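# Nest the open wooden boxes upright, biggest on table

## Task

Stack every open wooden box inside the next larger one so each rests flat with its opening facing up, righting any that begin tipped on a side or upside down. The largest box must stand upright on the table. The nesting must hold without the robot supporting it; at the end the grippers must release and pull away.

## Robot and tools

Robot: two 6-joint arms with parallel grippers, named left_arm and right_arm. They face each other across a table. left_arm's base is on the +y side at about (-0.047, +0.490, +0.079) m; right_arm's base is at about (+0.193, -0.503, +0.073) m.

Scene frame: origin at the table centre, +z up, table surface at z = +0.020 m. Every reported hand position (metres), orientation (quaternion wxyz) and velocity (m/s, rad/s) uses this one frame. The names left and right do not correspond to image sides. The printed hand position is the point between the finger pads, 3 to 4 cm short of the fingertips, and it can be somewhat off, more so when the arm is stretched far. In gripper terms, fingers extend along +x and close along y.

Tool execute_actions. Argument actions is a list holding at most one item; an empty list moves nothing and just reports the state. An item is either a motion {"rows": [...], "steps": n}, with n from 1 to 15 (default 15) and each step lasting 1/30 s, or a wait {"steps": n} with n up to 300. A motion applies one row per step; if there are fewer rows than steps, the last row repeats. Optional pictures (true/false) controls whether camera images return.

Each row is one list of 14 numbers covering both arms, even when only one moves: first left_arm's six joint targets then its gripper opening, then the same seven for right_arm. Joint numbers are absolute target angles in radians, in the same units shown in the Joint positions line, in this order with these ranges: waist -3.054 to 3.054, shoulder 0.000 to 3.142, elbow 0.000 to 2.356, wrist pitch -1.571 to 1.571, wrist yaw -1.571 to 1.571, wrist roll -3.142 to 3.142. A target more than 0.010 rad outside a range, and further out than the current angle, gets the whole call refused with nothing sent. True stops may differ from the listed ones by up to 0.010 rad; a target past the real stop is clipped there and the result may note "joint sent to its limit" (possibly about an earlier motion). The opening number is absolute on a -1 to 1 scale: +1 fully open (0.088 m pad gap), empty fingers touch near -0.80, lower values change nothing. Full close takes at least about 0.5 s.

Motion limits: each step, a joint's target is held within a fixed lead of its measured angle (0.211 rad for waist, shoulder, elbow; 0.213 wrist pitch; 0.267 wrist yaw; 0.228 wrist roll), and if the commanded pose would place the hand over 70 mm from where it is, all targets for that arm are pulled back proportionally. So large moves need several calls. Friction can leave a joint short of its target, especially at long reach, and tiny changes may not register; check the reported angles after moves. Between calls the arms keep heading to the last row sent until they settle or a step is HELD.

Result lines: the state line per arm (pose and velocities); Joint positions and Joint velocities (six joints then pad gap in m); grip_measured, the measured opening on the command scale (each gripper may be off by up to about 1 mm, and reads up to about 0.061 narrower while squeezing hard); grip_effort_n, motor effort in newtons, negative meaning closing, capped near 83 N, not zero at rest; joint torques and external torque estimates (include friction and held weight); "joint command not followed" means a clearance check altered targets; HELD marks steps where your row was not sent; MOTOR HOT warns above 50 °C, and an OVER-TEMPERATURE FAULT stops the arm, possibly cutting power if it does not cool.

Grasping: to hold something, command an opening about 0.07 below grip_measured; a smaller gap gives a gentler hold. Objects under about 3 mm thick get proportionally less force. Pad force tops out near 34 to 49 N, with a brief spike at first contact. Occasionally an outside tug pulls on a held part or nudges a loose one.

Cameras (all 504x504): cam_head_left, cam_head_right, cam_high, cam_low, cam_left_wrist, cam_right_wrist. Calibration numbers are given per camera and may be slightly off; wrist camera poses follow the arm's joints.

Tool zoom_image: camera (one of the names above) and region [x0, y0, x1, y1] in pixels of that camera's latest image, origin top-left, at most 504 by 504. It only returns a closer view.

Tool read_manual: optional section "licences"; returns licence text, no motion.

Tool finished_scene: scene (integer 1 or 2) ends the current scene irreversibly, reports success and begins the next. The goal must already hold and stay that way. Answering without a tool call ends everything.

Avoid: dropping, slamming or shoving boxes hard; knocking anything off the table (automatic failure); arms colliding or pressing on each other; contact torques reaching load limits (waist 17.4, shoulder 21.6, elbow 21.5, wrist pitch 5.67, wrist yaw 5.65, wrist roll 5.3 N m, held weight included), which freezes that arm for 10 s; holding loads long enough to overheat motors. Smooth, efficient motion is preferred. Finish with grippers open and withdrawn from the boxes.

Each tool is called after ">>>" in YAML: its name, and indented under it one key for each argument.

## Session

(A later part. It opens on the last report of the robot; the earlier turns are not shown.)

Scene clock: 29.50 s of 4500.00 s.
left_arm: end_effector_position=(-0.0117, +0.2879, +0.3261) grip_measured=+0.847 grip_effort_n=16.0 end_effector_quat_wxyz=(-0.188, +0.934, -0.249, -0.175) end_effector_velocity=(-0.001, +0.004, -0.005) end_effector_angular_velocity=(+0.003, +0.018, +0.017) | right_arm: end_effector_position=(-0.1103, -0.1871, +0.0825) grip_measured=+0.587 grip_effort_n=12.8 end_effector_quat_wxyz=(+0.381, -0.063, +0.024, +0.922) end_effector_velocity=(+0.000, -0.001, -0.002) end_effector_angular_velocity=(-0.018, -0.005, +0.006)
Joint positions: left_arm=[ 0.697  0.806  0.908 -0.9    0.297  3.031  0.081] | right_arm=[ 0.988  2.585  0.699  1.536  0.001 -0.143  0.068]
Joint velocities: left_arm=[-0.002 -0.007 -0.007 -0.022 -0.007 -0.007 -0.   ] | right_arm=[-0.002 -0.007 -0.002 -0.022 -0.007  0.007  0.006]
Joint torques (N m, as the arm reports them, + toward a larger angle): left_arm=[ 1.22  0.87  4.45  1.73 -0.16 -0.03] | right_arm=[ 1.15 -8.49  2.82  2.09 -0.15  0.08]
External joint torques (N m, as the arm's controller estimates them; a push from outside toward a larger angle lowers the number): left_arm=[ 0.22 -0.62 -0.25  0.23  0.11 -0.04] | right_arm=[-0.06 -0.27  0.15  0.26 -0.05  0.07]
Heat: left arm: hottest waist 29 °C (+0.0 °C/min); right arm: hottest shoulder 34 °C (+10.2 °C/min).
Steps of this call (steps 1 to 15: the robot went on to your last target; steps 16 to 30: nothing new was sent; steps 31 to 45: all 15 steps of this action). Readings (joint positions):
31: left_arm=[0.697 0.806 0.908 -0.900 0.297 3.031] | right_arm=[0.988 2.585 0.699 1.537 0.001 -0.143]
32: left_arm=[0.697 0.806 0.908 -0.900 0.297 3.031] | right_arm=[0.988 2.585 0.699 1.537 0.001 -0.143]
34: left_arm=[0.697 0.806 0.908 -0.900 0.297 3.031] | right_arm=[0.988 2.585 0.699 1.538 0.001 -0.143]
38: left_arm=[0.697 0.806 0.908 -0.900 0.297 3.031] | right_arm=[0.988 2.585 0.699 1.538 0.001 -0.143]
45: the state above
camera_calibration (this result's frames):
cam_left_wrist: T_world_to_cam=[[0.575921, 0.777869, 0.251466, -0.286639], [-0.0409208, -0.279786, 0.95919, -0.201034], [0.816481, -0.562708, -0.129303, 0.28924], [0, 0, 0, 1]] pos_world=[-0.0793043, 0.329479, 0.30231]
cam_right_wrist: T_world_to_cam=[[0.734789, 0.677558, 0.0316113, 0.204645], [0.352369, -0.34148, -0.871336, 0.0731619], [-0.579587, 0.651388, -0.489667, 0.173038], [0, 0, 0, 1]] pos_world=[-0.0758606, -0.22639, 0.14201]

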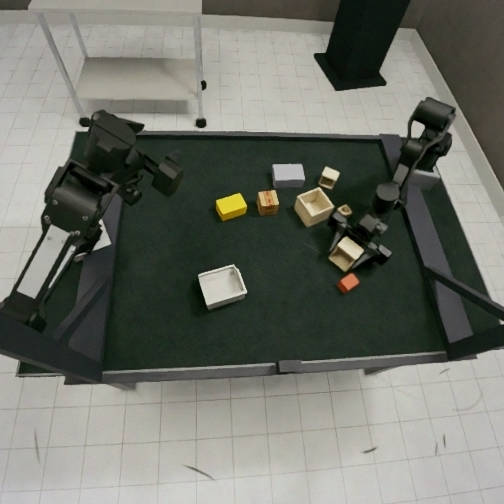

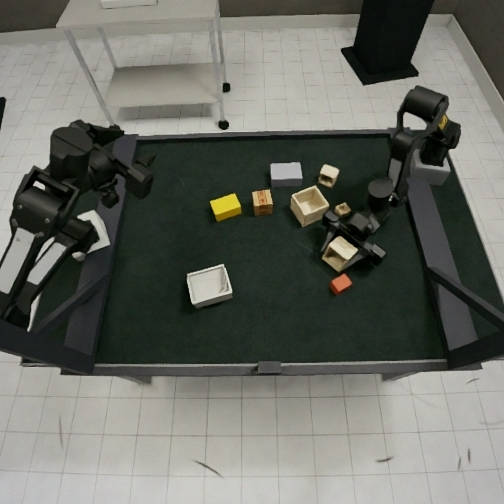

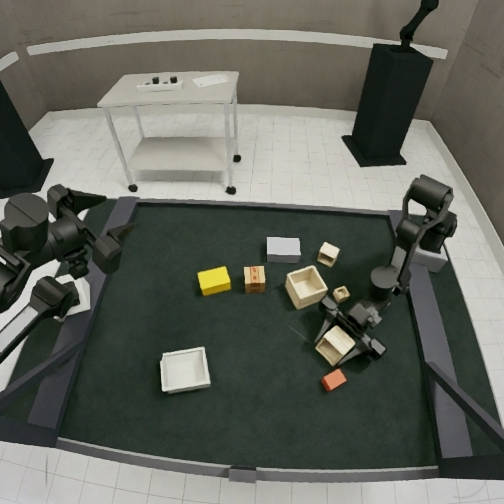

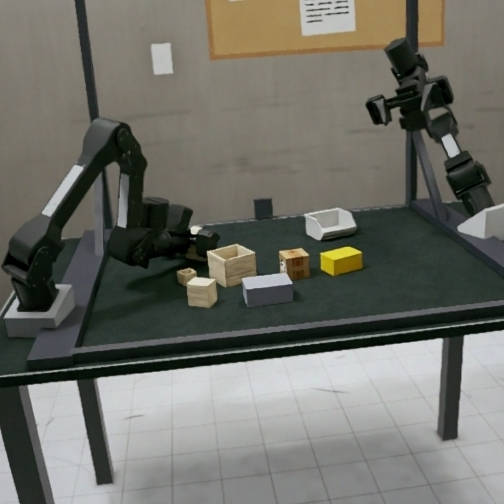

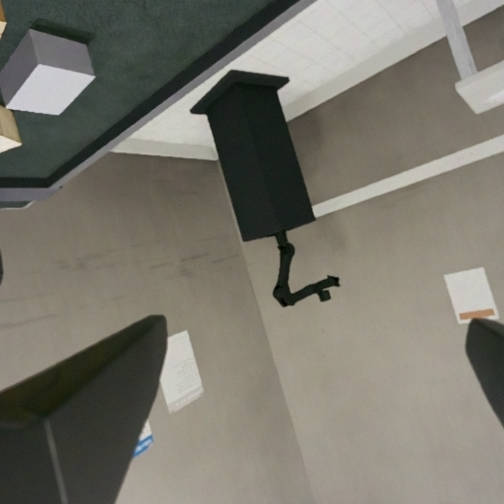

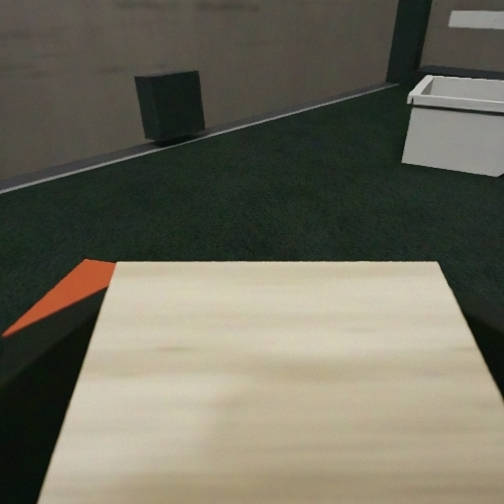

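>>> execute_actions:
  actions:
    - {"rows":[[0.7,0.8,0.9,-0.9,0.3,3.03,0.85,0.99,2.42,0.72,1.35,0,-0.14,0.7],[0.7,0.8,0.9,-0.9,0.3,3.03,0.85,0.99,2.42,0.72,1.35,0,-0.14,0.7],[0.7,0.8,0.9,-0.9,0.3,3.03,0.85,0.99,2.42,0.72,1.35,0,-0.14,0.7],[0.7,0.8,0.9,-0.9,0.3,3.03,0.85,0.99,2.3,0.75,1.2,0,-0.14,0.7],[0.7,0.8,0.9,-0.9,0.3,3.03,0.85,0.99,2.3,0.75,1.2,0,-0.14,0.7],[0.7,0.8,0.9,-0.9,0.3,3.03,0.85,0.99,2.0,0.85,0.8,0,-0.14,0.85]],"steps":14}
  pictures: false

>>> execute_actions:
  actions:
    - {"rows":[[0.7,0.8,0.9,-0.9,0.3,3.03,0.85,1.02,2.0,1.4,-0.5,0.08,-0.05,0.85]],"steps":15}
  pictures: false

>>> execute_actions:
  actions:
    - {"rows":[[0.7,0.8,0.9,-0.9,0.3,3.03,0.85,1.046,2.2,1.8,-0.86,0.13,0,0.85],[0.7,0.8,0.9,-0.9,0.3,3.03,0.85,1.046,2.2,1.8,-0.86,0.13,0,0.85],[0.7,0.8,0.9,-0.9,0.3,3.03,0.85,1.046,2.2,1.8,-0.86,0.13,0,0.85],[0.7,0.8,0.9,-0.9,0.3,3.03,0.85,1.046,2.2,1.8,-0.86,0.13,0,0.85],[0.7,0.8,0.9,-0.9,0.3,3.03,0.85,1.046,2.42,1.8,-0.86,0.13,0,0.85]],"steps":15}

Scene clock: 33.23 s of 4500.00 s.
left_arm: end_effector_position=(-0.0117, +0.2879, +0.3261) grip_measured=+0.847 grip_effort_n=16.0 end_effector_quat_wxyz=(-0.188, +0.934, -0.249, -0.175) end_effector_velocity=(-0.000, +0.002, -0.002) end_effector_angular_velocity=(-0.001, +0.006, +0.011) | right_arm: end_effector_position=(-0.1145, -0.1495, +0.2481) grip_measured=+0.842 grip_effort_n=11.9 end_effector_quat_wxyz=(+0.385, -0.038, +0.014, +0.922) end_effector_velocity=(+0.043, +0.010, +0.273) end_effector_angular_velocity=(+0.187, +0.173, -0.030)
Joint positions: left_arm=[ 0.697  0.806  0.908 -0.9    0.297  3.031  0.081] | right_arm=[ 0.988  2.027  0.852  0.88   0.001 -0.143  0.08 ]
Joint velocities: left_arm=[-0.002 -0.002 -0.002 -0.007 -0.007 -0.007  0.   ] | right_arm=[-0.002 -0.706  0.217 -0.667 -0.007 -0.007  0.003]
Joint torques (N m, as the arm reports them, + toward a larger angle): left_arm=[ 1.24  0.86  4.45  1.72 -0.15 -0.03] | right_arm=[ 1.42 -4.92  4.21  0.99 -0.13  0.08]
External joint torques (N m, as the arm's controller estimates them; a push from outside toward a larger angle lowers the number): left_arm=[ 0.24 -0.61 -0.32  0.2   0.11 -0.04] | right_arm=[ 0.12 -0.19  0.23 -0.09 -0.03  0.08]
Heat: left arm: hottest waist 29 °C (+0.0 °C/min); right arm: hottest shoulder 34 °C (+9.0 °C/min).
Steps of this call (steps 1 to 15: the robot went on to your last target; steps 16 to 90: nothing new was sent; then 0.27 s passed at rest; steps 91 to 104: all 14 steps of this action). Readings (joint positions):
91: left_arm=[0.697 0.806 0.908 -0.900 0.297 3.031] | right_arm=[0.988 2.570 0.700 1.513 0.001 -0.143]
92: left_arm=[0.697 0.806 0.908 -0.900 0.297 3.031] | right_arm=[0.988 2.539 0.700 1.438 0.001 -0.143]
94: left_arm=[0.697 0.806 0.908 -0.900 0.297 3.031] | right_arm=[0.988 2.472 0.706 1.377 0.001 -0.143]
98: left_arm=[0.697 0.806 0.908 -0.900 0.297 3.031] | right_arm=[0.988 2.300 0.779 1.178 0.001 -0.143]
104: the state above

Scene clock: 33.73 s of 4500.00 s.
left_arm: end_effector_position=(-0.0117, +0.2879, +0.3261) grip_measured=+0.847 grip_effort_n=16.0 end_effector_quat_wxyz=(-0.188, +0.934, -0.249, -0.175) end_effector_velocity=(+0.000, +0.002, -0.001) end_effector_angular_velocity=(-0.004, +0.005, +0.015) | right_arm: end_effector_position=(-0.1357, -0.1207, +0.3233) grip_measured=+0.848 grip_effort_n=12.3 end_effector_quat_wxyz=(+0.388, -0.161, +0.099, +0.902) end_effector_velocity=(+0.067, -0.135, -0.361) end_effector_angular_velocity=(-1.240, -1.273, +0.257)
Joint positions: left_arm=[ 0.697  0.806  0.908 -0.9    0.297  3.031  0.081] | right_arm=[ 1.02   1.986  1.404 -0.005  0.077 -0.054  0.081]
Joint velocities: left_arm=[ 0.002 -0.002 -0.002 -0.007 -0.007 -0.007 -0.   ] | right_arm=[-0.002 -0.002 -0.002 -1.795 -0.022 -0.007 -0.   ]
Joint torques (N m, as the arm reports them, + toward a larger angle): left_arm=[ 1.25  0.86  4.47  1.72 -0.15 -0.02] | right_arm=[ 1.76 -7.63  6.7   1.66  0.03  0.08]
External joint torques (N m, as the arm's controller estimates them; a push from outside toward a larger angle lowers the number): left_arm=[ 0.24 -0.61 -0.3   0.2   0.12 -0.03] | right_arm=[ 0.24  0.66 -0.06 -0.13  0.12  0.08]
Heat: left arm: hottest waist 29 °C (+0.0 °C/min); right arm: hottest shoulder 34 °C (+8.9 °C/min).
Steps of this call (steps 1 to 15: all 15 steps of this action). Readings (joint positions):
1: left_arm=[0.697 0.806 0.908 -0.900 0.297 3.031] | right_arm=[0.990 2.009 0.879 0.832 0.011 -0.128]
2: left_arm=[0.697 0.806 0.908 -0.900 0.297 3.031] | right_arm=[0.996 2.005 0.930 0.757 0.036 -0.103]
4: left_arm=[0.697 0.806 0.908 -0.900 0.297 3.031] | right_arm=[1.008 2.008 1.040 0.637 0.058 -0.076]
8: left_arm=[0.697 0.806 0.908 -0.900 0.297 3.031] | right_arm=[1.019 2.008 1.272 0.399 0.072 -0.059]
15: the state above

Scene clock: 34.23 s of 4500.00 s.
left_arm: end_effector_position=(-0.0117, +0.2879, +0.3261) grip_measured=+0.847 grip_effort_n=16.0 end_effector_quat_wxyz=(-0.188, +0.934, -0.249, -0.175) end_effector_velocity=(+0.001, +0.001, +0.003) end_effector_angular_velocity=(-0.004, -0.018, +0.014) | right_arm: end_effector_position=(-0.1361, -0.1615, +0.1428) grip_measured=+0.848 grip_effort_n=12.3 end_effector_quat_wxyz=(+0.310, -0.531, +0.222, +0.757) end_effector_velocity=(+0.065, -0.075, -0.089) end_effector_angular_velocity=(-0.393, -0.419, +0.080)
Joint positions: left_arm=[ 0.697  0.806  0.908 -0.9    0.297  3.031  0.081] | right_arm=[ 1.047  2.416  1.785 -0.813  0.126 -0.005  0.081]
Joint velocities: left_arm=[-0.002 -0.002  0.002  0.007 -0.022 -0.007  0.   ] | right_arm=[-0.002  0.115 -0.002 -0.462 -0.007 -0.007 -0.   ]
Joint torques (N m, as the arm reports them, + toward a larger angle): left_arm=[ 1.25  0.86  4.47  1.72 -0.16 -0.03] | right_arm=[  1.36 -12.06   7.83   1.39   0.19   0.1 ]
External joint torques (N m, as the arm's controller estimates them; a push from outside toward a larger angle lowers the number): left_arm=[ 0.24 -0.6  -0.36  0.18  0.1  -0.04] | right_arm=[-0.2   1.27 -0.37  0.16  0.19  0.09]
Heat: left arm: hottest waist 29 °C (+0.0 °C/min); right arm: hottest shoulder 34 °C (+8.8 °C/min).
Steps of this call (steps 1 to 15: all 15 steps of this action). Readings (joint positions):
1: left_arm=[0.697 0.806 0.908 -0.900 0.297 3.031] | right_arm=[1.021 2.010 1.425 -0.082 0.085 -0.046]
2: left_arm=[0.697 0.806 0.908 -0.900 0.297 3.031] | right_arm=[1.025 2.055 1.482 -0.136 0.103 -0.032]
4: left_arm=[0.697 0.806 0.908 -0.900 0.297 3.031] | right_arm=[1.034 2.141 1.603 -0.254 0.114 -0.017]
8: left_arm=[0.697 0.806 0.908 -0.900 0.297 3.031] | right_arm=[1.046 2.293 1.763 -0.455 0.122 -0.008]
15: the state above
camera_calibration (this result's frames):
cam_left_wrist: T_world_to_cam=[[0.575921, 0.777869, 0.251466, -0.286639], [-0.0409208, -0.279786, 0.95919, -0.201034], [0.816481, -0.562708, -0.129303, 0.28924], [0, 0, 0, 1]] pos_world=[-0.0793043, 0.329479, 0.30231]
cam_right_wrist: T_world_to_cam=[[0.700294, 0.712436, 0.0449675, 0.203455], [0.711733, -0.701679, 0.0329014, 0.0051326], [0.054993, 0.00896417, -0.998447, 0.226262], [0, 0, 0, 1]] pos_world=[-0.158574, -0.143375, 0.216592]

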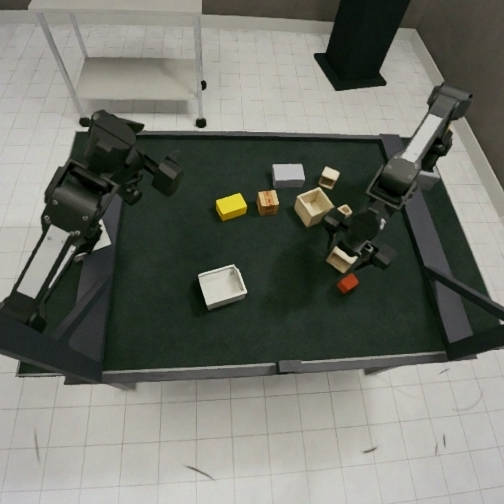

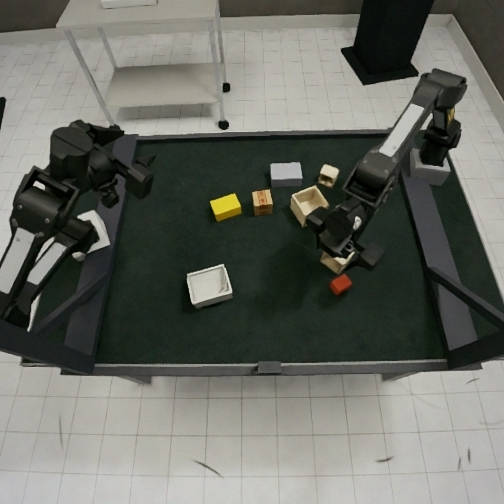

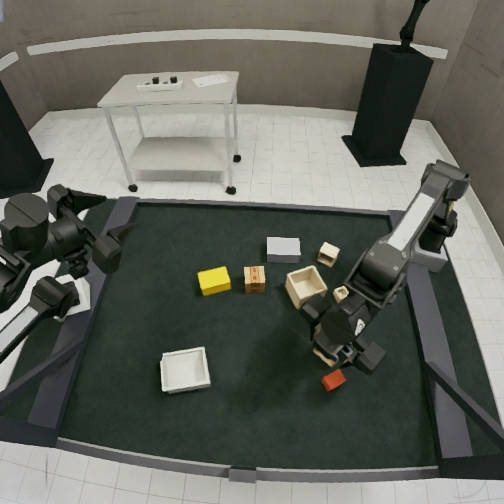

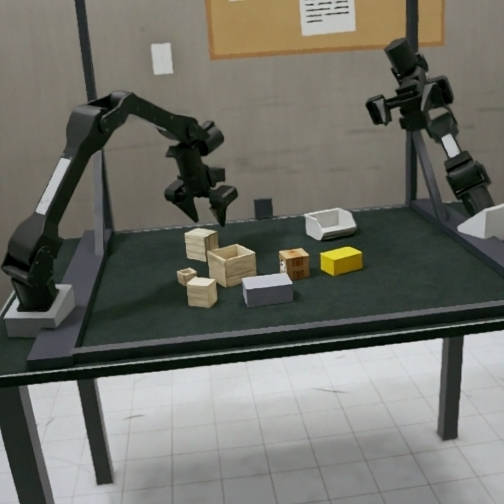

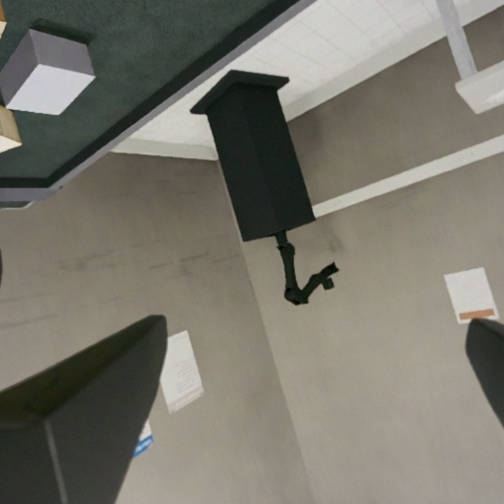

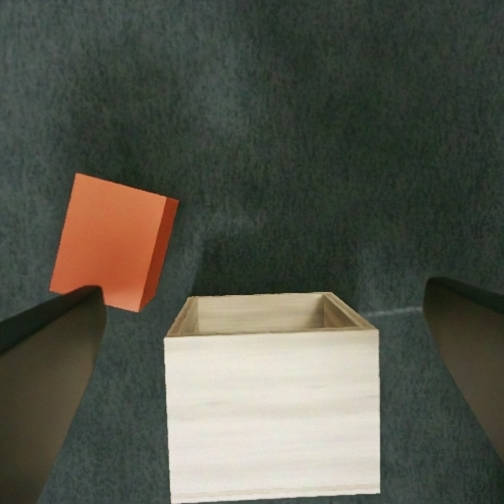

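>>> execute_actions:
  actions:
    - {"rows":[[0.7,0.8,0.9,-0.9,0.3,3.03,0.85,1.03,2.44,1.86,-0.905,0.13,0,0.85],[0.7,0.8,0.9,-0.9,0.3,3.03,0.85,1.03,2.44,1.86,-0.905,0.13,0,0.85],[0.7,0.8,0.9,-0.9,0.3,3.03,0.85,1.03,2.44,1.86,-0.905,0.13,0,0.85],[0.7,0.8,0.9,-0.9,0.3,3.03,0.85,1.03,2.50,1.85,-0.90,0.13,0,0.85]],"steps":15}

Scene clock: 35.80 s of 4500.00 s.
left_arm: end_effector_position=(-0.0117, +0.2879, +0.3261) grip_measured=+0.847 grip_effort_n=16.0 end_effector_quat_wxyz=(-0.188, +0.934, -0.249, -0.175) end_effector_velocity=(+0.001, +0.002, -0.002) end_effector_angular_velocity=(-0.014, +0.015, +0.023) | right_arm: end_effector_position=(-0.1294, -0.1602, +0.1240) grip_measured=+0.848 grip_effort_n=12.8 end_effector_quat_wxyz=(+0.303, -0.564, +0.237, +0.731) end_effector_velocity=(+0.005, -0.002, -0.001) end_effector_angular_velocity=(-0.023, -0.009, -0.009)
Joint positions: left_arm=[ 0.697  0.806  0.908 -0.9    0.297  3.031  0.081] | right_arm=[ 1.031  2.486  1.852 -0.898  0.128 -0.004  0.081]
Joint velocities: left_arm=[ 0.002  0.002 -0.002 -0.007 -0.007 -0.022  0.   ] | right_arm=[-0.007 -0.002 -0.002 -0.022 -0.007  0.007 -0.   ]
Joint torques (N m, as the arm reports them, + toward a larger angle): left_arm=[ 1.25  0.88  4.47  1.73 -0.15 -0.02] | right_arm=[  1.5  -10.31   5.91   0.85   0.11   0.15]
External joint torques (N m, as the arm's controller estimates them; a push from outside toward a larger angle lowers the number): left_arm=[ 0.23 -0.61 -0.34  0.19  0.11 -0.03] | right_arm=[-0.04  0.74 -0.21  0.09  0.11  0.15]
Heat: left arm: hottest waist 29 °C (+0.0 °C/min); right arm: hottest shoulder 35 °C (+10.1 °C/min).
Steps of this call (steps 1 to 30: the robot went on to your last target; steps 31 to 32: nothing new was sent; steps 33 to 47: all 15 steps of this action). Readings (joint positions):
33: left_arm=[0.697 0.806 0.908 -0.900 0.297 3.031] | right_arm=[1.046 2.417 1.802 -0.866 0.127 -0.004]
34: left_arm=[0.697 0.806 0.908 -0.900 0.297 3.031] | right_arm=[1.045 2.420 1.814 -0.881 0.127 -0.004]
36: left_arm=[0.697 0.806 0.908 -0.900 0.297 3.031] | right_arm=[1.040 2.428 1.833 -0.891 0.127 -0.004]
40: left_arm=[0.697 0.806 0.908 -0.900 0.297 3.031] | right_arm=[1.031 2.460 1.852 -0.895 0.128 -0.004]
47: the state above
camera_calibration (this result's frames):
cam_left_wrist: T_world_to_cam=[[0.575921, 0.777869, 0.251466, -0.286639], [-0.0409208, -0.279786, 0.95919, -0.201034], [0.816481, -0.562708, -0.129303, 0.28924], [0, 0, 0, 1]] pos_world=[-0.0793043, 0.329479, 0.30231]
cam_right_wrist: T_world_to_cam=[[0.701587, 0.711147, 0.0452262, 0.198601], [0.702613, -0.700956, 0.122459, -0.010332], [0.118788, -0.0541394, -0.991443, 0.20439], [0, 0, 0, 1]] pos_world=[-0.156356, -0.137412, 0.194924]

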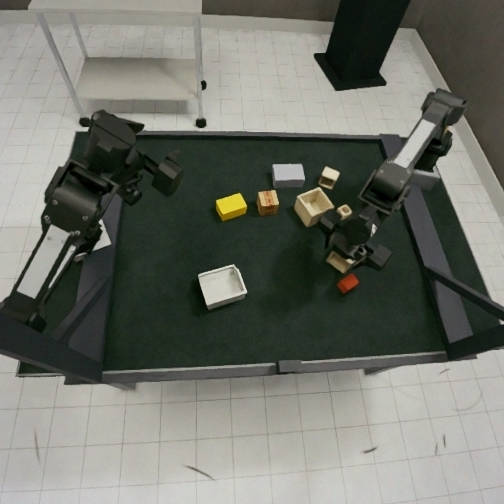

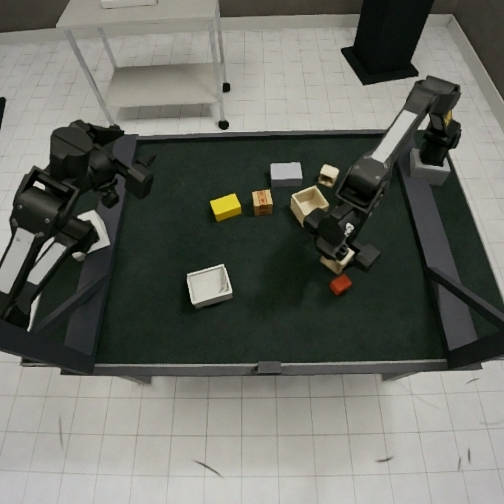

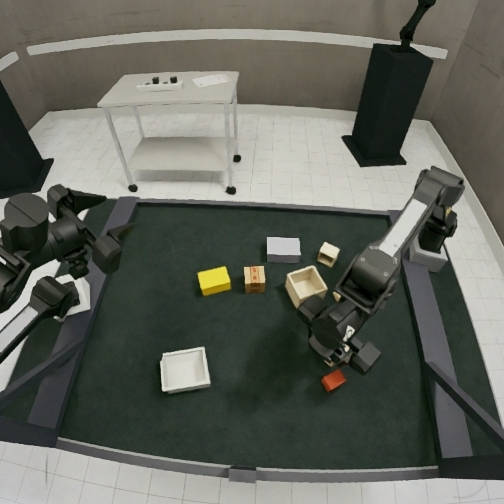

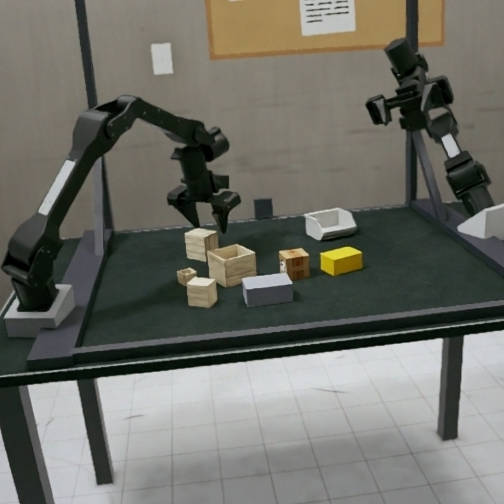

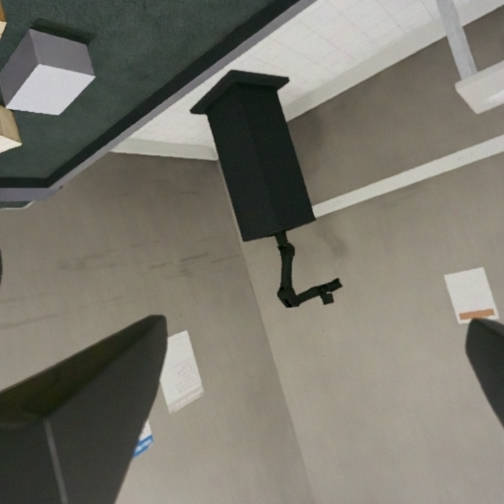

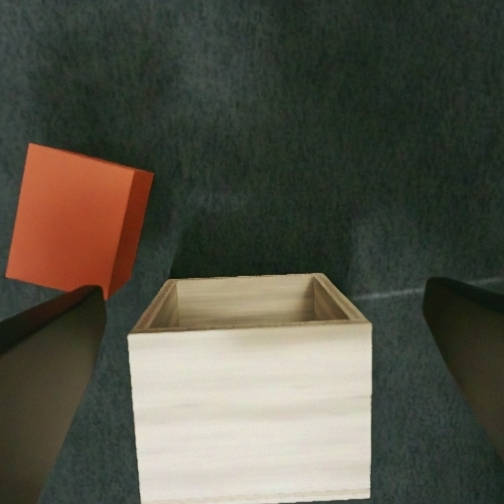

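>>> execute_actions:
  actions:
    - {"rows":[[0.7,0.8,0.9,-0.9,0.3,3.03,0.85,1.04,2.47,1.79,-0.87,0.13,-0.03,0.85],[0.7,0.8,0.9,-0.9,0.3,3.03,0.85,1.04,2.47,1.79,-0.87,0.13,-0.03,0.85],[0.7,0.8,0.9,-0.9,0.3,3.03,0.85,1.04,2.47,1.79,-0.87,0.13,-0.03,0.85],[0.7,0.8,0.9,-0.9,0.3,3.03,0.85,1.04,2.47,1.79,-0.87,0.13,-0.03,0.85],[0.7,0.8,0.9,-0.9,0.3,3.03,0.85,1.035,2.51,1.785,-0.865,0.13,-0.03,0.85],[0.7,0.8,0.9,-0.9,0.3,3.03,0.85,1.035,2.51,1.785,-0.865,0.13,-0.03,0.85],[0.7,0.8,0.9,-0.9,0.3,3.03,0.85,1.032,2.545,1.775,-0.85,0.13,-0.03,0.85]],"steps":15}

Scene clock: 37.80 s of 4500.00 s.
left_arm: end_effector_position=(-0.0117, +0.2879, +0.3261) grip_measured=+0.847 grip_effort_n=15.6 end_effector_quat_wxyz=(-0.188, +0.934, -0.249, -0.175) end_effector_velocity=(-0.001, +0.001, -0.002) end_effector_angular_velocity=(+0.013, +0.001, +0.001) | right_arm: end_effector_position=(-0.1250, -0.1738, +0.0862) grip_measured=+0.848 grip_effort_n=11.9 end_effector_quat_wxyz=(+0.284, -0.593, +0.235, +0.716) end_effector_velocity=(+0.001, -0.003, -0.009) end_effector_angular_velocity=(-0.016, -0.008, +0.008)
Joint positions: left_arm=[ 0.697  0.806  0.908 -0.9    0.297  3.031  0.081] | right_arm=[ 1.035  2.529  1.782 -0.854  0.128 -0.025  0.081]
Joint velocities: left_arm=[-0.007 -0.002 -0.002 -0.007 -0.007  0.007 -0.   ] | right_arm=[-0.002  0.012 -0.012  0.007 -0.007 -0.007 -0.   ]
Joint torques (N m, as the arm reports them, + toward a larger angle): left_arm=[ 1.22  0.89  4.45  1.73 -0.14 -0.03] | right_arm=[ 1.33 -9.85  5.13  1.11  0.08 -0.11]
External joint torques (N m, as the arm's controller estimates them; a push from outside toward a larger angle lowers the number): left_arm=[ 0.24 -0.54 -0.36  0.2   0.11 -0.04] | right_arm=[-0.33  1.98 -1.21  0.38  0.09 -0.12]
Heat: left arm: hottest waist 29 °C (+0.0 °C/min); right arm: hottest shoulder 35 °C (+9.5 °C/min).
Steps of this call (steps 1 to 15: the robot went on to your last target; steps 16 to 45: nothing new was sent; steps 46 to 60: all 15 steps of this action). Readings (joint positions):
46: left_arm=[0.697 0.806 0.908 -0.900 0.297 3.031] | right_arm=[1.031 2.486 1.847 -0.894 0.128 -0.005]
47: left_arm=[0.697 0.806 0.908 -0.900 0.297 3.031] | right_arm=[1.032 2.484 1.835 -0.885 0.128 -0.010]
49: left_arm=[0.697 0.806 0.908 -0.900 0.297 3.031] | right_arm=[1.034 2.481 1.817 -0.880 0.128 -0.018]
53: left_arm=[0.697 0.806 0.908 -0.900 0.297 3.031] | right_arm=[1.036 2.496 1.797 -0.862 0.128 -0.024]
60: the state above
camera_calibration (this result's frames):
cam_left_wrist: T_world_to_cam=[[0.575921, 0.777869, 0.251466, -0.286639], [-0.0409208, -0.279786, 0.95919, -0.201034], [0.816481, -0.562708, -0.129303, 0.28924], [0, 0, 0, 1]] pos_world=[-0.0793043, 0.329479, 0.30231]
cam_right_wrist: T_world_to_cam=[[0.674609, 0.736415, 0.0509469, 0.207432], [0.717506, -0.670373, 0.189169, -0.0168277], [0.17346, -0.0910604, -0.980622, 0.165112], [0, 0, 0, 1]] pos_world=[-0.156502, -0.149001, 0.154528]

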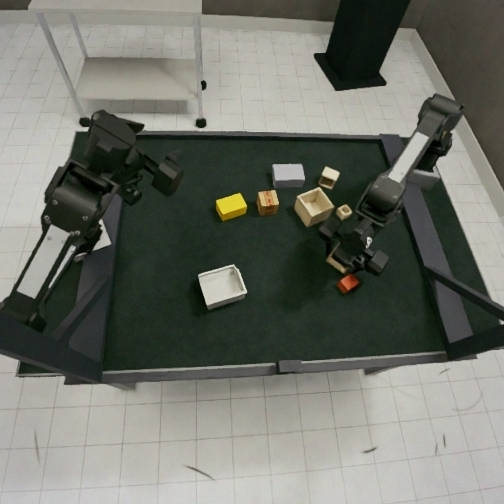

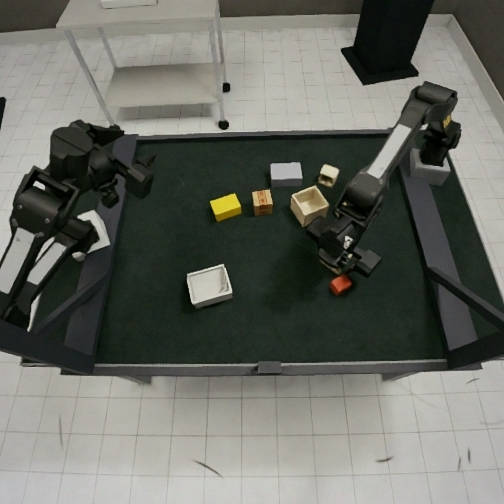

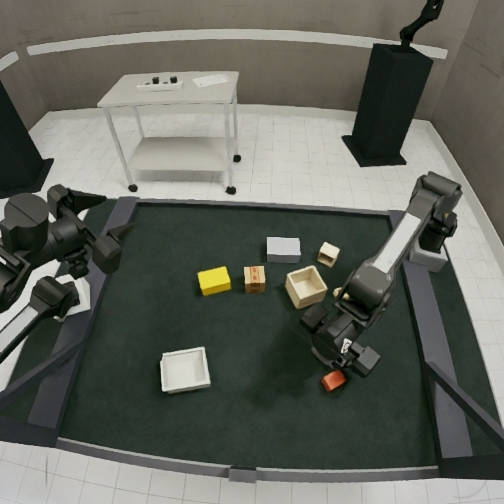

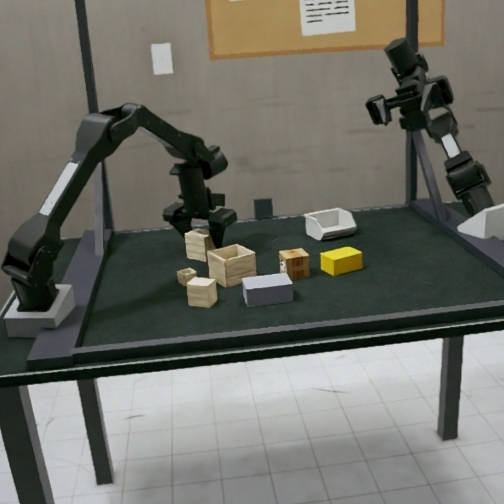

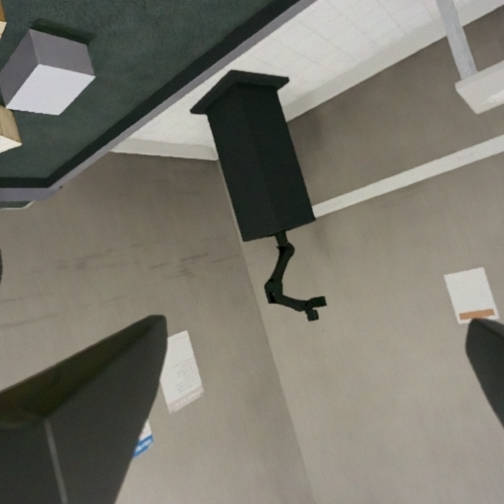

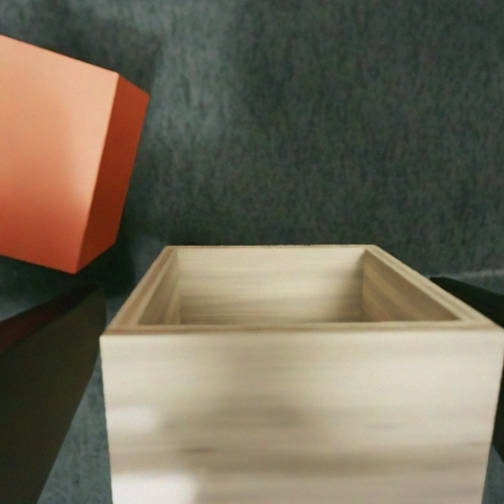

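>>> execute_actions:
  actions:
    - {"rows":[[0.7,0.8,0.9,-0.9,0.3,3.03,0.85,1.022,2.545,1.775,-0.85,0.13,-0.03,0.15]],"steps":13}
  pictures: false

>>> execute_actions:
  actions:
    - {"rows":[[0.7,0.8,0.9,-0.9,0.3,3.03,0.85,1.03,2.44,1.78,-0.86,0.13,-0.03,0.2],[0.7,0.8,0.9,-0.9,0.3,3.03,0.85,1.03,2.44,1.78,-0.86,0.13,-0.03,0.2],[0.7,0.8,0.9,-0.9,0.3,3.03,0.85,1.03,2.44,1.78,-0.86,0.13,-0.03,0.2],[0.7,0.8,0.9,-0.9,0.3,3.03,0.85,1.03,2.3,1.7,-0.75,0.13,-0.03,0.2],[0.7,0.8,0.9,-0.9,0.3,3.03,0.85,1.03,2.3,1.7,-0.75,0.13,-0.03,0.2],[0.7,0.8,0.9,-0.9,0.3,3.03,0.85,1.0,2.1,1.3,-0.2,0.06,-0.08,0.2]],"steps":15}
  pictures: false

>>> execute_actions:
  actions:
    - {"rows":[[0.7,0.8,0.9,-0.9,0.3,3.03,0.85,0.99,2.1,0.9,0.7,0,-0.14,0.2]],"steps":15}
  pictures: false

>>> execute_actions:
  actions:
    - {"rows":[[0.7,0.8,0.9,-0.9,0.3,3.03,0.85,0.99,2.25,0.8,1.2,0,-0.14,0.2],[0.7,0.8,0.9,-0.9,0.3,3.03,0.85,0.99,2.25,0.8,1.2,0,-0.14,0.2],[0.7,0.8,0.9,-0.9,0.3,3.03,0.85,0.99,2.25,0.8,1.2,0,-0.14,0.2],[0.7,0.8,0.9,-0.9,0.3,3.03,0.85,0.99,2.25,0.8,1.2,0,-0.14,0.2],[0.7,0.8,0.9,-0.9,0.3,3.03,0.85,0.99,2.25,0.8,1.2,0,-0.14,0.2],[0.7,0.8,0.9,-0.9,0.3,3.03,0.85,0.99,2.42,0.72,1.35,0,-0.14,0.2]],"steps":14}
  pictures: false

>>> execute_actions:
  actions:
    - {"rows":[[0.7,0.8,0.9,-0.9,0.3,3.03,0.85,0.99,2.51,0.695,1.46,0,-0.14,0.2],[0.7,0.8,0.9,-0.9,0.3,3.03,0.85,0.99,2.51,0.695,1.46,0,-0.14,0.2],[0.7,0.8,0.9,-0.9,0.3,3.03,0.85,0.99,2.51,0.695,1.46,0,-0.14,0.2],[0.7,0.8,0.9,-0.9,0.3,3.03,0.85,0.99,2.51,0.695,1.46,0,-0.14,0.2],[0.7,0.8,0.9,-0.9,0.3,3.03,0.85,0.988,2.55,0.697,1.50,0,-0.14,0.2],[0.7,0.8,0.9,-0.9,0.3,3.03,0.85,0.988,2.55,0.697,1.50,0,-0.14,0.2],[0.7,0.8,0.9,-0.9,0.3,3.03,0.85,0.988,2.55,0.697,1.50,0,-0.14,0.2],[0.7,0.8,0.9,-0.9,0.3,3.03,0.85,0.986,2.585,0.70,1.525,0,-0.14,0.2]],"steps":15}

Scene clock: 41.13 s of 4500.00 s.
left_arm: end_effector_position=(-0.0117, +0.2879, +0.3261) grip_measured=+0.847 grip_effort_n=15.6 end_effector_quat_wxyz=(-0.188, +0.934, -0.249, -0.175) end_effector_velocity=(+0.000, +0.001, -0.002) end_effector_angular_velocity=(-0.005, +0.016, +0.005) | right_arm: end_effector_position=(-0.1223, -0.1698, +0.0857) grip_measured=+0.402 grip_effort_n=-83.5 end_effector_quat_wxyz=(+0.288, -0.590, +0.238, +0.716) end_effector_velocity=(-0.001, +0.001, +0.001) end_effector_angular_velocity=(+0.000, +0.010, +0.005)
Joint positions: left_arm=[ 0.697  0.806  0.908 -0.9    0.297  3.031  0.081] | right_arm=[ 1.024  2.529  1.782 -0.85   0.127 -0.026  0.059]
Joint velocities: left_arm=[ 0.002  0.002 -0.002 -0.007  0.007 -0.007 -0.   ] | right_arm=[-0.002 -0.002 -0.002  0.007 -0.007 -0.007 -0.   ]
Joint torques (N m, as the arm reports them, + toward a larger angle): left_arm=[ 1.24  0.85  4.45  1.73 -0.15 -0.03] | right_arm=[ 1.4  -9.9   5.15  0.8   0.12 -0.15]
External joint torques (N m, as the arm's controller estimates them; a push from outside toward a larger angle lowers the number): left_arm=[ 0.24 -0.69 -0.29  0.21  0.11 -0.03] | right_arm=[-0.38  1.27 -0.8   0.13  0.15 -0.15]
Heat: left arm: hottest waist 29 °C (+0.0 °C/min); right arm: hottest shoulder 36 °C (+10.2 °C/min).
Steps of this call (steps 1 to 15: the robot went on to your last target; steps 16 to 87: nothing new was sent; steps 88 to 100: all 13 steps of this action). Readings (joint positions):
88: left_arm=[0.697 0.806 0.908 -0.900 0.297 3.031] | right_arm=[1.035 2.529 1.782 -0.851 0.128 -0.026]
89: left_arm=[0.697 0.806 0.908 -0.900 0.297 3.031] | right_arm=[1.034 2.529 1.782 -0.851 0.128 -0.026]
91: left_arm=[0.697 0.806 0.908 -0.900 0.297 3.031] | right_arm=[1.029 2.529 1.782 -0.851 0.128 -0.026]
95: left_arm=[0.697 0.806 0.908 -0.900 0.297 3.031] | right_arm=[1.025 2.529 1.782 -0.850 0.127 -0.026]
100: the state above

Scene clock: 41.63 s of 4500.00 s.
left_arm: end_effector_position=(-0.0117, +0.2879, +0.3261) grip_measured=+0.847 grip_effort_n=15.6 end_effector_quat_wxyz=(-0.188, +0.934, -0.249, -0.175) end_effector_velocity=(-0.000, +0.002, -0.002) end_effector_angular_velocity=(-0.001, +0.006, +0.011) | right_arm: end_effector_position=(-0.1188, -0.1493, +0.1959) grip_measured=+0.402 grip_effort_n=-83.5 end_effector_quat_wxyz=(+0.344, -0.355, +0.165, +0.853) end_effector_velocity=(-0.006, -0.021, -0.075) end_effector_angular_velocity=(+0.062, +0.122, +0.031)
Joint positions: left_arm=[ 0.697  0.806  0.908 -0.9    0.297  3.031  0.081] | right_arm=[ 1.     2.097  1.342 -0.261  0.065 -0.074  0.059]
Joint velocities: left_arm=[-0.002 -0.002 -0.002 -0.007 -0.007 -0.007 -0.   ] | right_arm=[-0.002 -0.002 -0.398  0.52  -0.066 -0.007  0.   ]
Joint torques (N m, as the arm reports them, + toward a larger angle): left_arm=[ 1.23  0.87  4.48  1.73 -0.16 -0.03] | right_arm=[ 1.51 -9.25  5.34  1.8  -0.18 -0.1 ]
External joint torques (N m, as the arm's controller estimates them; a push from outside toward a larger angle lowers the number): left_arm=[ 0.23 -0.6  -0.29  0.21  0.11 -0.03] | right_arm=[ 0.05 -0.6  -0.94  0.41 -0.14 -0.11]
Heat: left arm: hottest waist 29 °C (+0.0 °C/min); right arm: hottest shoulder 36 °C (+10.1 °C/min).
Steps of this call (steps 1 to 15: all 15 steps of this action). Readings (joint positions):
1: left_arm=[0.697 0.806 0.908 -0.900 0.297 3.031] | right_arm=[1.025 2.522 1.782 -0.850 0.128 -0.026]
2: left_arm=[0.697 0.806 0.908 -0.900 0.297 3.031] | right_arm=[1.025 2.513 1.780 -0.855 0.128 -0.026]
4: left_arm=[0.697 0.806 0.908 -0.900 0.297 3.031] | right_arm=[1.026 2.478 1.770 -0.842 0.128 -0.026]
8: left_arm=[0.697 0.806 0.908 -0.900 0.297 3.031] | right_arm=[1.018 2.283 1.594 -0.642 0.086 -0.057]
15: the state above

Scene clock: 42.13 s of 4500.00 s.
left_arm: end_effector_position=(-0.0117, +0.2879, +0.3261) grip_measured=+0.847 grip_effort_n=16.0 end_effector_quat_wxyz=(-0.188, +0.934, -0.249, -0.175) end_effector_velocity=(+0.001, +0.002, -0.003) end_effector_angular_velocity=(-0.012, +0.016, +0.019) | right_arm: end_effector_position=(-0.1233, -0.1574, +0.1764) grip_measured=+0.402 grip_effort_n=-83.5 end_effector_quat_wxyz=(+0.359, -0.171, +0.073, +0.914) end_effector_velocity=(-0.039, +0.084, +0.219) end_effector_angular_velocity=(+0.749, +0.726, -0.137)
Joint positions: left_arm=[ 0.697  0.806  0.908 -0.9    0.297  3.031  0.081] | right_arm=[ 0.993  2.104  0.903  0.61   0.003 -0.136  0.059]
Joint velocities: left_arm=[-0.002 -0.002 -0.007 -0.007 -0.007 -0.022 -0.   ] | right_arm=[-0.002 -0.012  0.022  1.018 -0.007 -0.007 -0.   ]
Joint torques (N m, as the arm reports them, + toward a larger angle): left_arm=[ 1.24  0.86  4.45  1.73 -0.15 -0.04] | right_arm=[ 0.99 -9.02  5.27  1.83 -0.24 -0.17]
External joint torques (N m, as the arm's controller estimates them; a push from outside toward a larger angle lowers the number): left_arm=[ 0.24 -0.64 -0.28  0.22  0.11 -0.04] | right_arm=[-0.32 -1.96  0.65  0.42 -0.14 -0.17]
Heat: left arm: hottest waist 29 °C (+0.0 °C/min); right arm: hottest shoulder 36 °C (+10.0 °C/min).
Steps of this call (steps 1 to 15: all 15 steps of this action). Readings (joint positions):
1: left_arm=[0.697 0.806 0.908 -0.900 0.297 3.031] | right_arm=[0.999 2.097 1.309 -0.215 0.057 -0.085]
2: left_arm=[0.697 0.806 0.908 -0.900 0.297 3.031] | right_arm=[0.997 2.094 1.256 -0.141 0.037 -0.102]
4: left_arm=[0.697 0.806 0.908 -0.900 0.297 3.031] | right_arm=[0.995 2.090 1.150 -0.022 0.018 -0.121]
8: left_arm=[0.697 0.806 0.908 -0.900 0.297 3.031] | right_arm=[0.993 2.097 0.947 0.201 0.007 -0.133]
15: the state above

Scene clock: 42.60 s of 4500.00 s.
left_arm: end_effector_position=(-0.0117, +0.2879, +0.3261) grip_measured=+0.847 grip_effort_n=15.6 end_effector_quat_wxyz=(-0.188, +0.934, -0.249, -0.175) end_effector_velocity=(-0.001, +0.003, -0.003) end_effector_angular_velocity=(+0.002, +0.014, +0.015) | right_arm: end_effector_position=(-0.1160, -0.1762, +0.1179) grip_measured=+0.402 grip_effort_n=-83.5 end_effector_quat_wxyz=(+0.379, -0.074, +0.032, +0.922) end_effector_velocity=(-0.007, +0.033, +0.128) end_effector_angular_velocity=(+0.418, +0.400, -0.074)
Joint positions: left_arm=[ 0.697  0.806  0.908 -0.9    0.297  3.031  0.081] | right_arm=[ 0.993  2.412  0.718  1.318  0.003 -0.136  0.059]
Joint velocities: left_arm=[-0.002 -0.002  0.002 -0.022 -0.007 -0.007  0.   ] | right_arm=[-0.002 -0.002  0.032  0.549 -0.007 -0.007 -0.   ]
Joint torques (N m, as the arm reports them, + toward a larger angle): left_arm=[ 1.22  0.87  4.42  1.72 -0.16 -0.02] | right_arm=[ 1.02 -7.69  3.88  2.17 -0.24 -0.1 ]
External joint torques (N m, as the arm's controller estimates them; a push from outside toward a larger angle lowers the number): left_arm=[ 0.23 -0.59 -0.36  0.2   0.1  -0.03] | right_arm=[-0.21  0.5   0.23  0.64 -0.14 -0.11]
Heat: left arm: hottest waist 29 °C (+0.0 °C/min); right arm: hottest shoulder 36 °C (+9.9 °C/min).
Steps of this call (steps 1 to 14: all 14 steps of this action). Readings (joint positions):
1: left_arm=[0.697 0.806 0.908 -0.900 0.297 3.031] | right_arm=[0.993 2.115 0.896 0.661 0.003 -0.136]
2: left_arm=[0.697 0.806 0.908 -0.900 0.297 3.031] | right_arm=[0.993 2.135 0.882 0.740 0.003 -0.136]
4: left_arm=[0.697 0.806 0.908 -0.900 0.297 3.031] | right_arm=[0.993 2.184 0.850 0.850 0.003 -0.136]
8: left_arm=[0.697 0.806 0.908 -0.900 0.297 3.031] | right_arm=[0.993 2.315 0.776 1.081 0.003 -0.136]
14: the state above

Scene clock: 43.10 s of 4500.00 s.
left_arm: end_effector_position=(-0.0117, +0.2879, +0.3261) grip_measured=+0.847 grip_effort_n=15.6 end_effector_quat_wxyz=(-0.188, +0.934, -0.249, -0.175) end_effector_velocity=(-0.001, +0.003, -0.004) end_effector_angular_velocity=(+0.003, +0.018, +0.017) | right_arm: end_effector_position=(-0.1108, -0.1853, +0.0862) grip_measured=+0.402 grip_effort_n=-83.5 end_effector_quat_wxyz=(+0.382, -0.061, +0.027, +0.922) end_effector_velocity=(+0.000, +0.001, +0.007) end_effector_angular_velocity=(+0.034, +0.005, +0.004)
Joint positions: left_arm=[ 0.697  0.806  0.908 -0.9    0.297  3.031  0.081] | right_arm=[ 0.988  2.57   0.701  1.52   0.003 -0.136  0.059]
Joint velocities: left_arm=[-0.002 -0.002 -0.002 -0.022 -0.007 -0.007 -0.   ] | right_arm=[-0.002 -0.007 -0.002  0.022 -0.007 -0.022 -0.   ]
Joint torques (N m, as the arm reports them, + toward a larger angle): left_arm=[ 1.26  0.88  4.45  1.73 -0.15 -0.03] | right_arm=[ 1.24 -6.81  2.44  2.38 -0.26 -0.13]
External joint torques (N m, as the arm's controller estimates them; a push from outside toward a larger angle lowers the number): left_arm=[ 0.26 -0.58 -0.33  0.21  0.11 -0.04] | right_arm=[ 0.01  1.57 -0.42  0.53 -0.16 -0.14]
Heat: left arm: hottest waist 29 °C (+0.0 °C/min); right arm: hottest shoulder 36 °C (+9.7 °C/min).
Steps of this call (steps 1 to 15: all 15 steps of this action). Readings (joint positions):
1: left_arm=[0.697 0.806 0.908 -0.900 0.297 3.031] | right_arm=[0.993 2.419 0.718 1.350 0.003 -0.136]
2: left_arm=[0.697 0.806 0.908 -0.900 0.297 3.031] | right_arm=[0.993 2.435 0.718 1.398 0.003 -0.136]
4: left_arm=[0.697 0.806 0.908 -0.900 0.297 3.031] | right_arm=[0.993 2.464 0.714 1.426 0.003 -0.136]
8: left_arm=[0.697 0.806 0.908 -0.900 0.297 3.031] | right_arm=[0.991 2.530 0.701 1.481 0.003 -0.136]
15: the state above
camera_calibration (this result's frames):
cam_left_wrist: T_world_to_cam=[[0.575921, 0.777869, 0.251466, -0.286639], [-0.0409208, -0.279786, 0.95919, -0.201034], [0.816481, -0.562708, -0.129303, 0.28924], [0, 0, 0, 1]] pos_world=[-0.0793043, 0.329479, 0.30231]
cam_right_wrist: T_world_to_cam=[[0.737185, 0.675224, 0.0251043, 0.2041], [0.34673, -0.346136, -0.871762, 0.0756843], [-0.579945, 0.651354, -0.489287, 0.173351], [0, 0, 0, 1]] pos_world=[-0.0761671, -0.224529, 0.145673]

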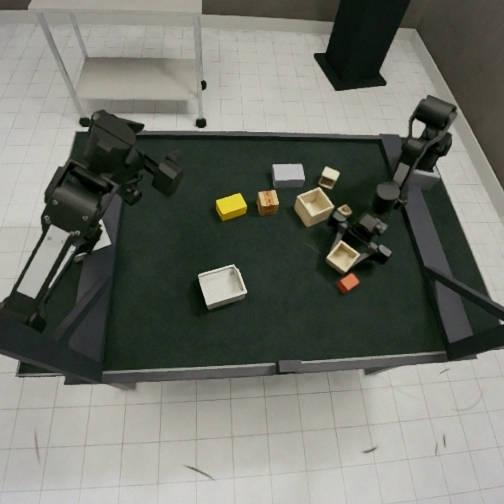

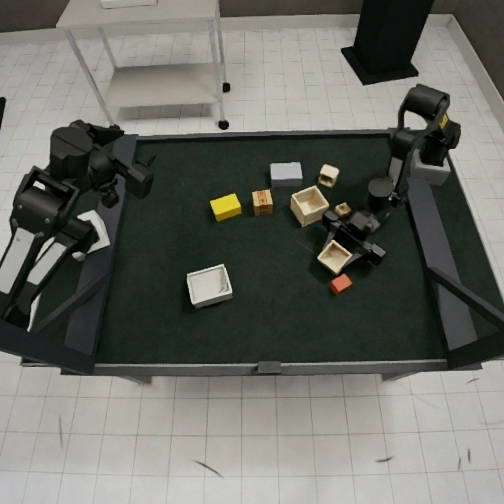

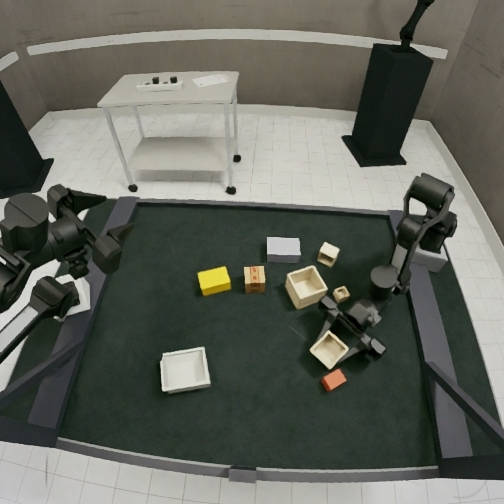

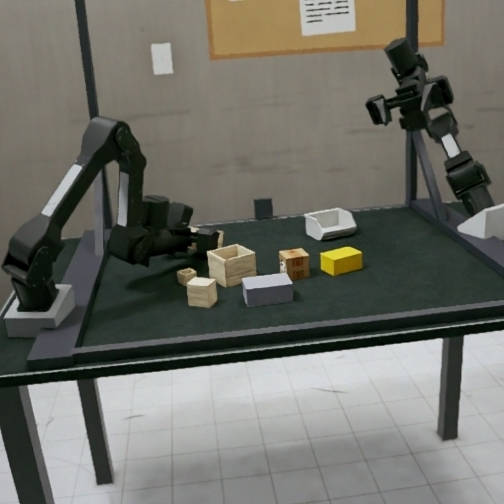

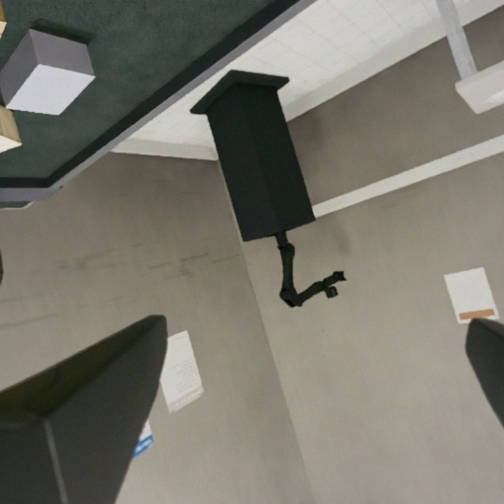

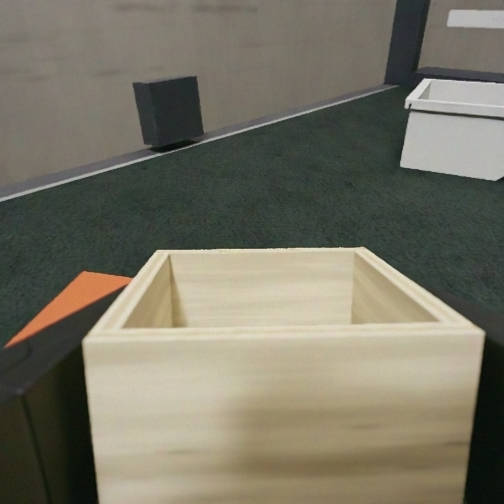

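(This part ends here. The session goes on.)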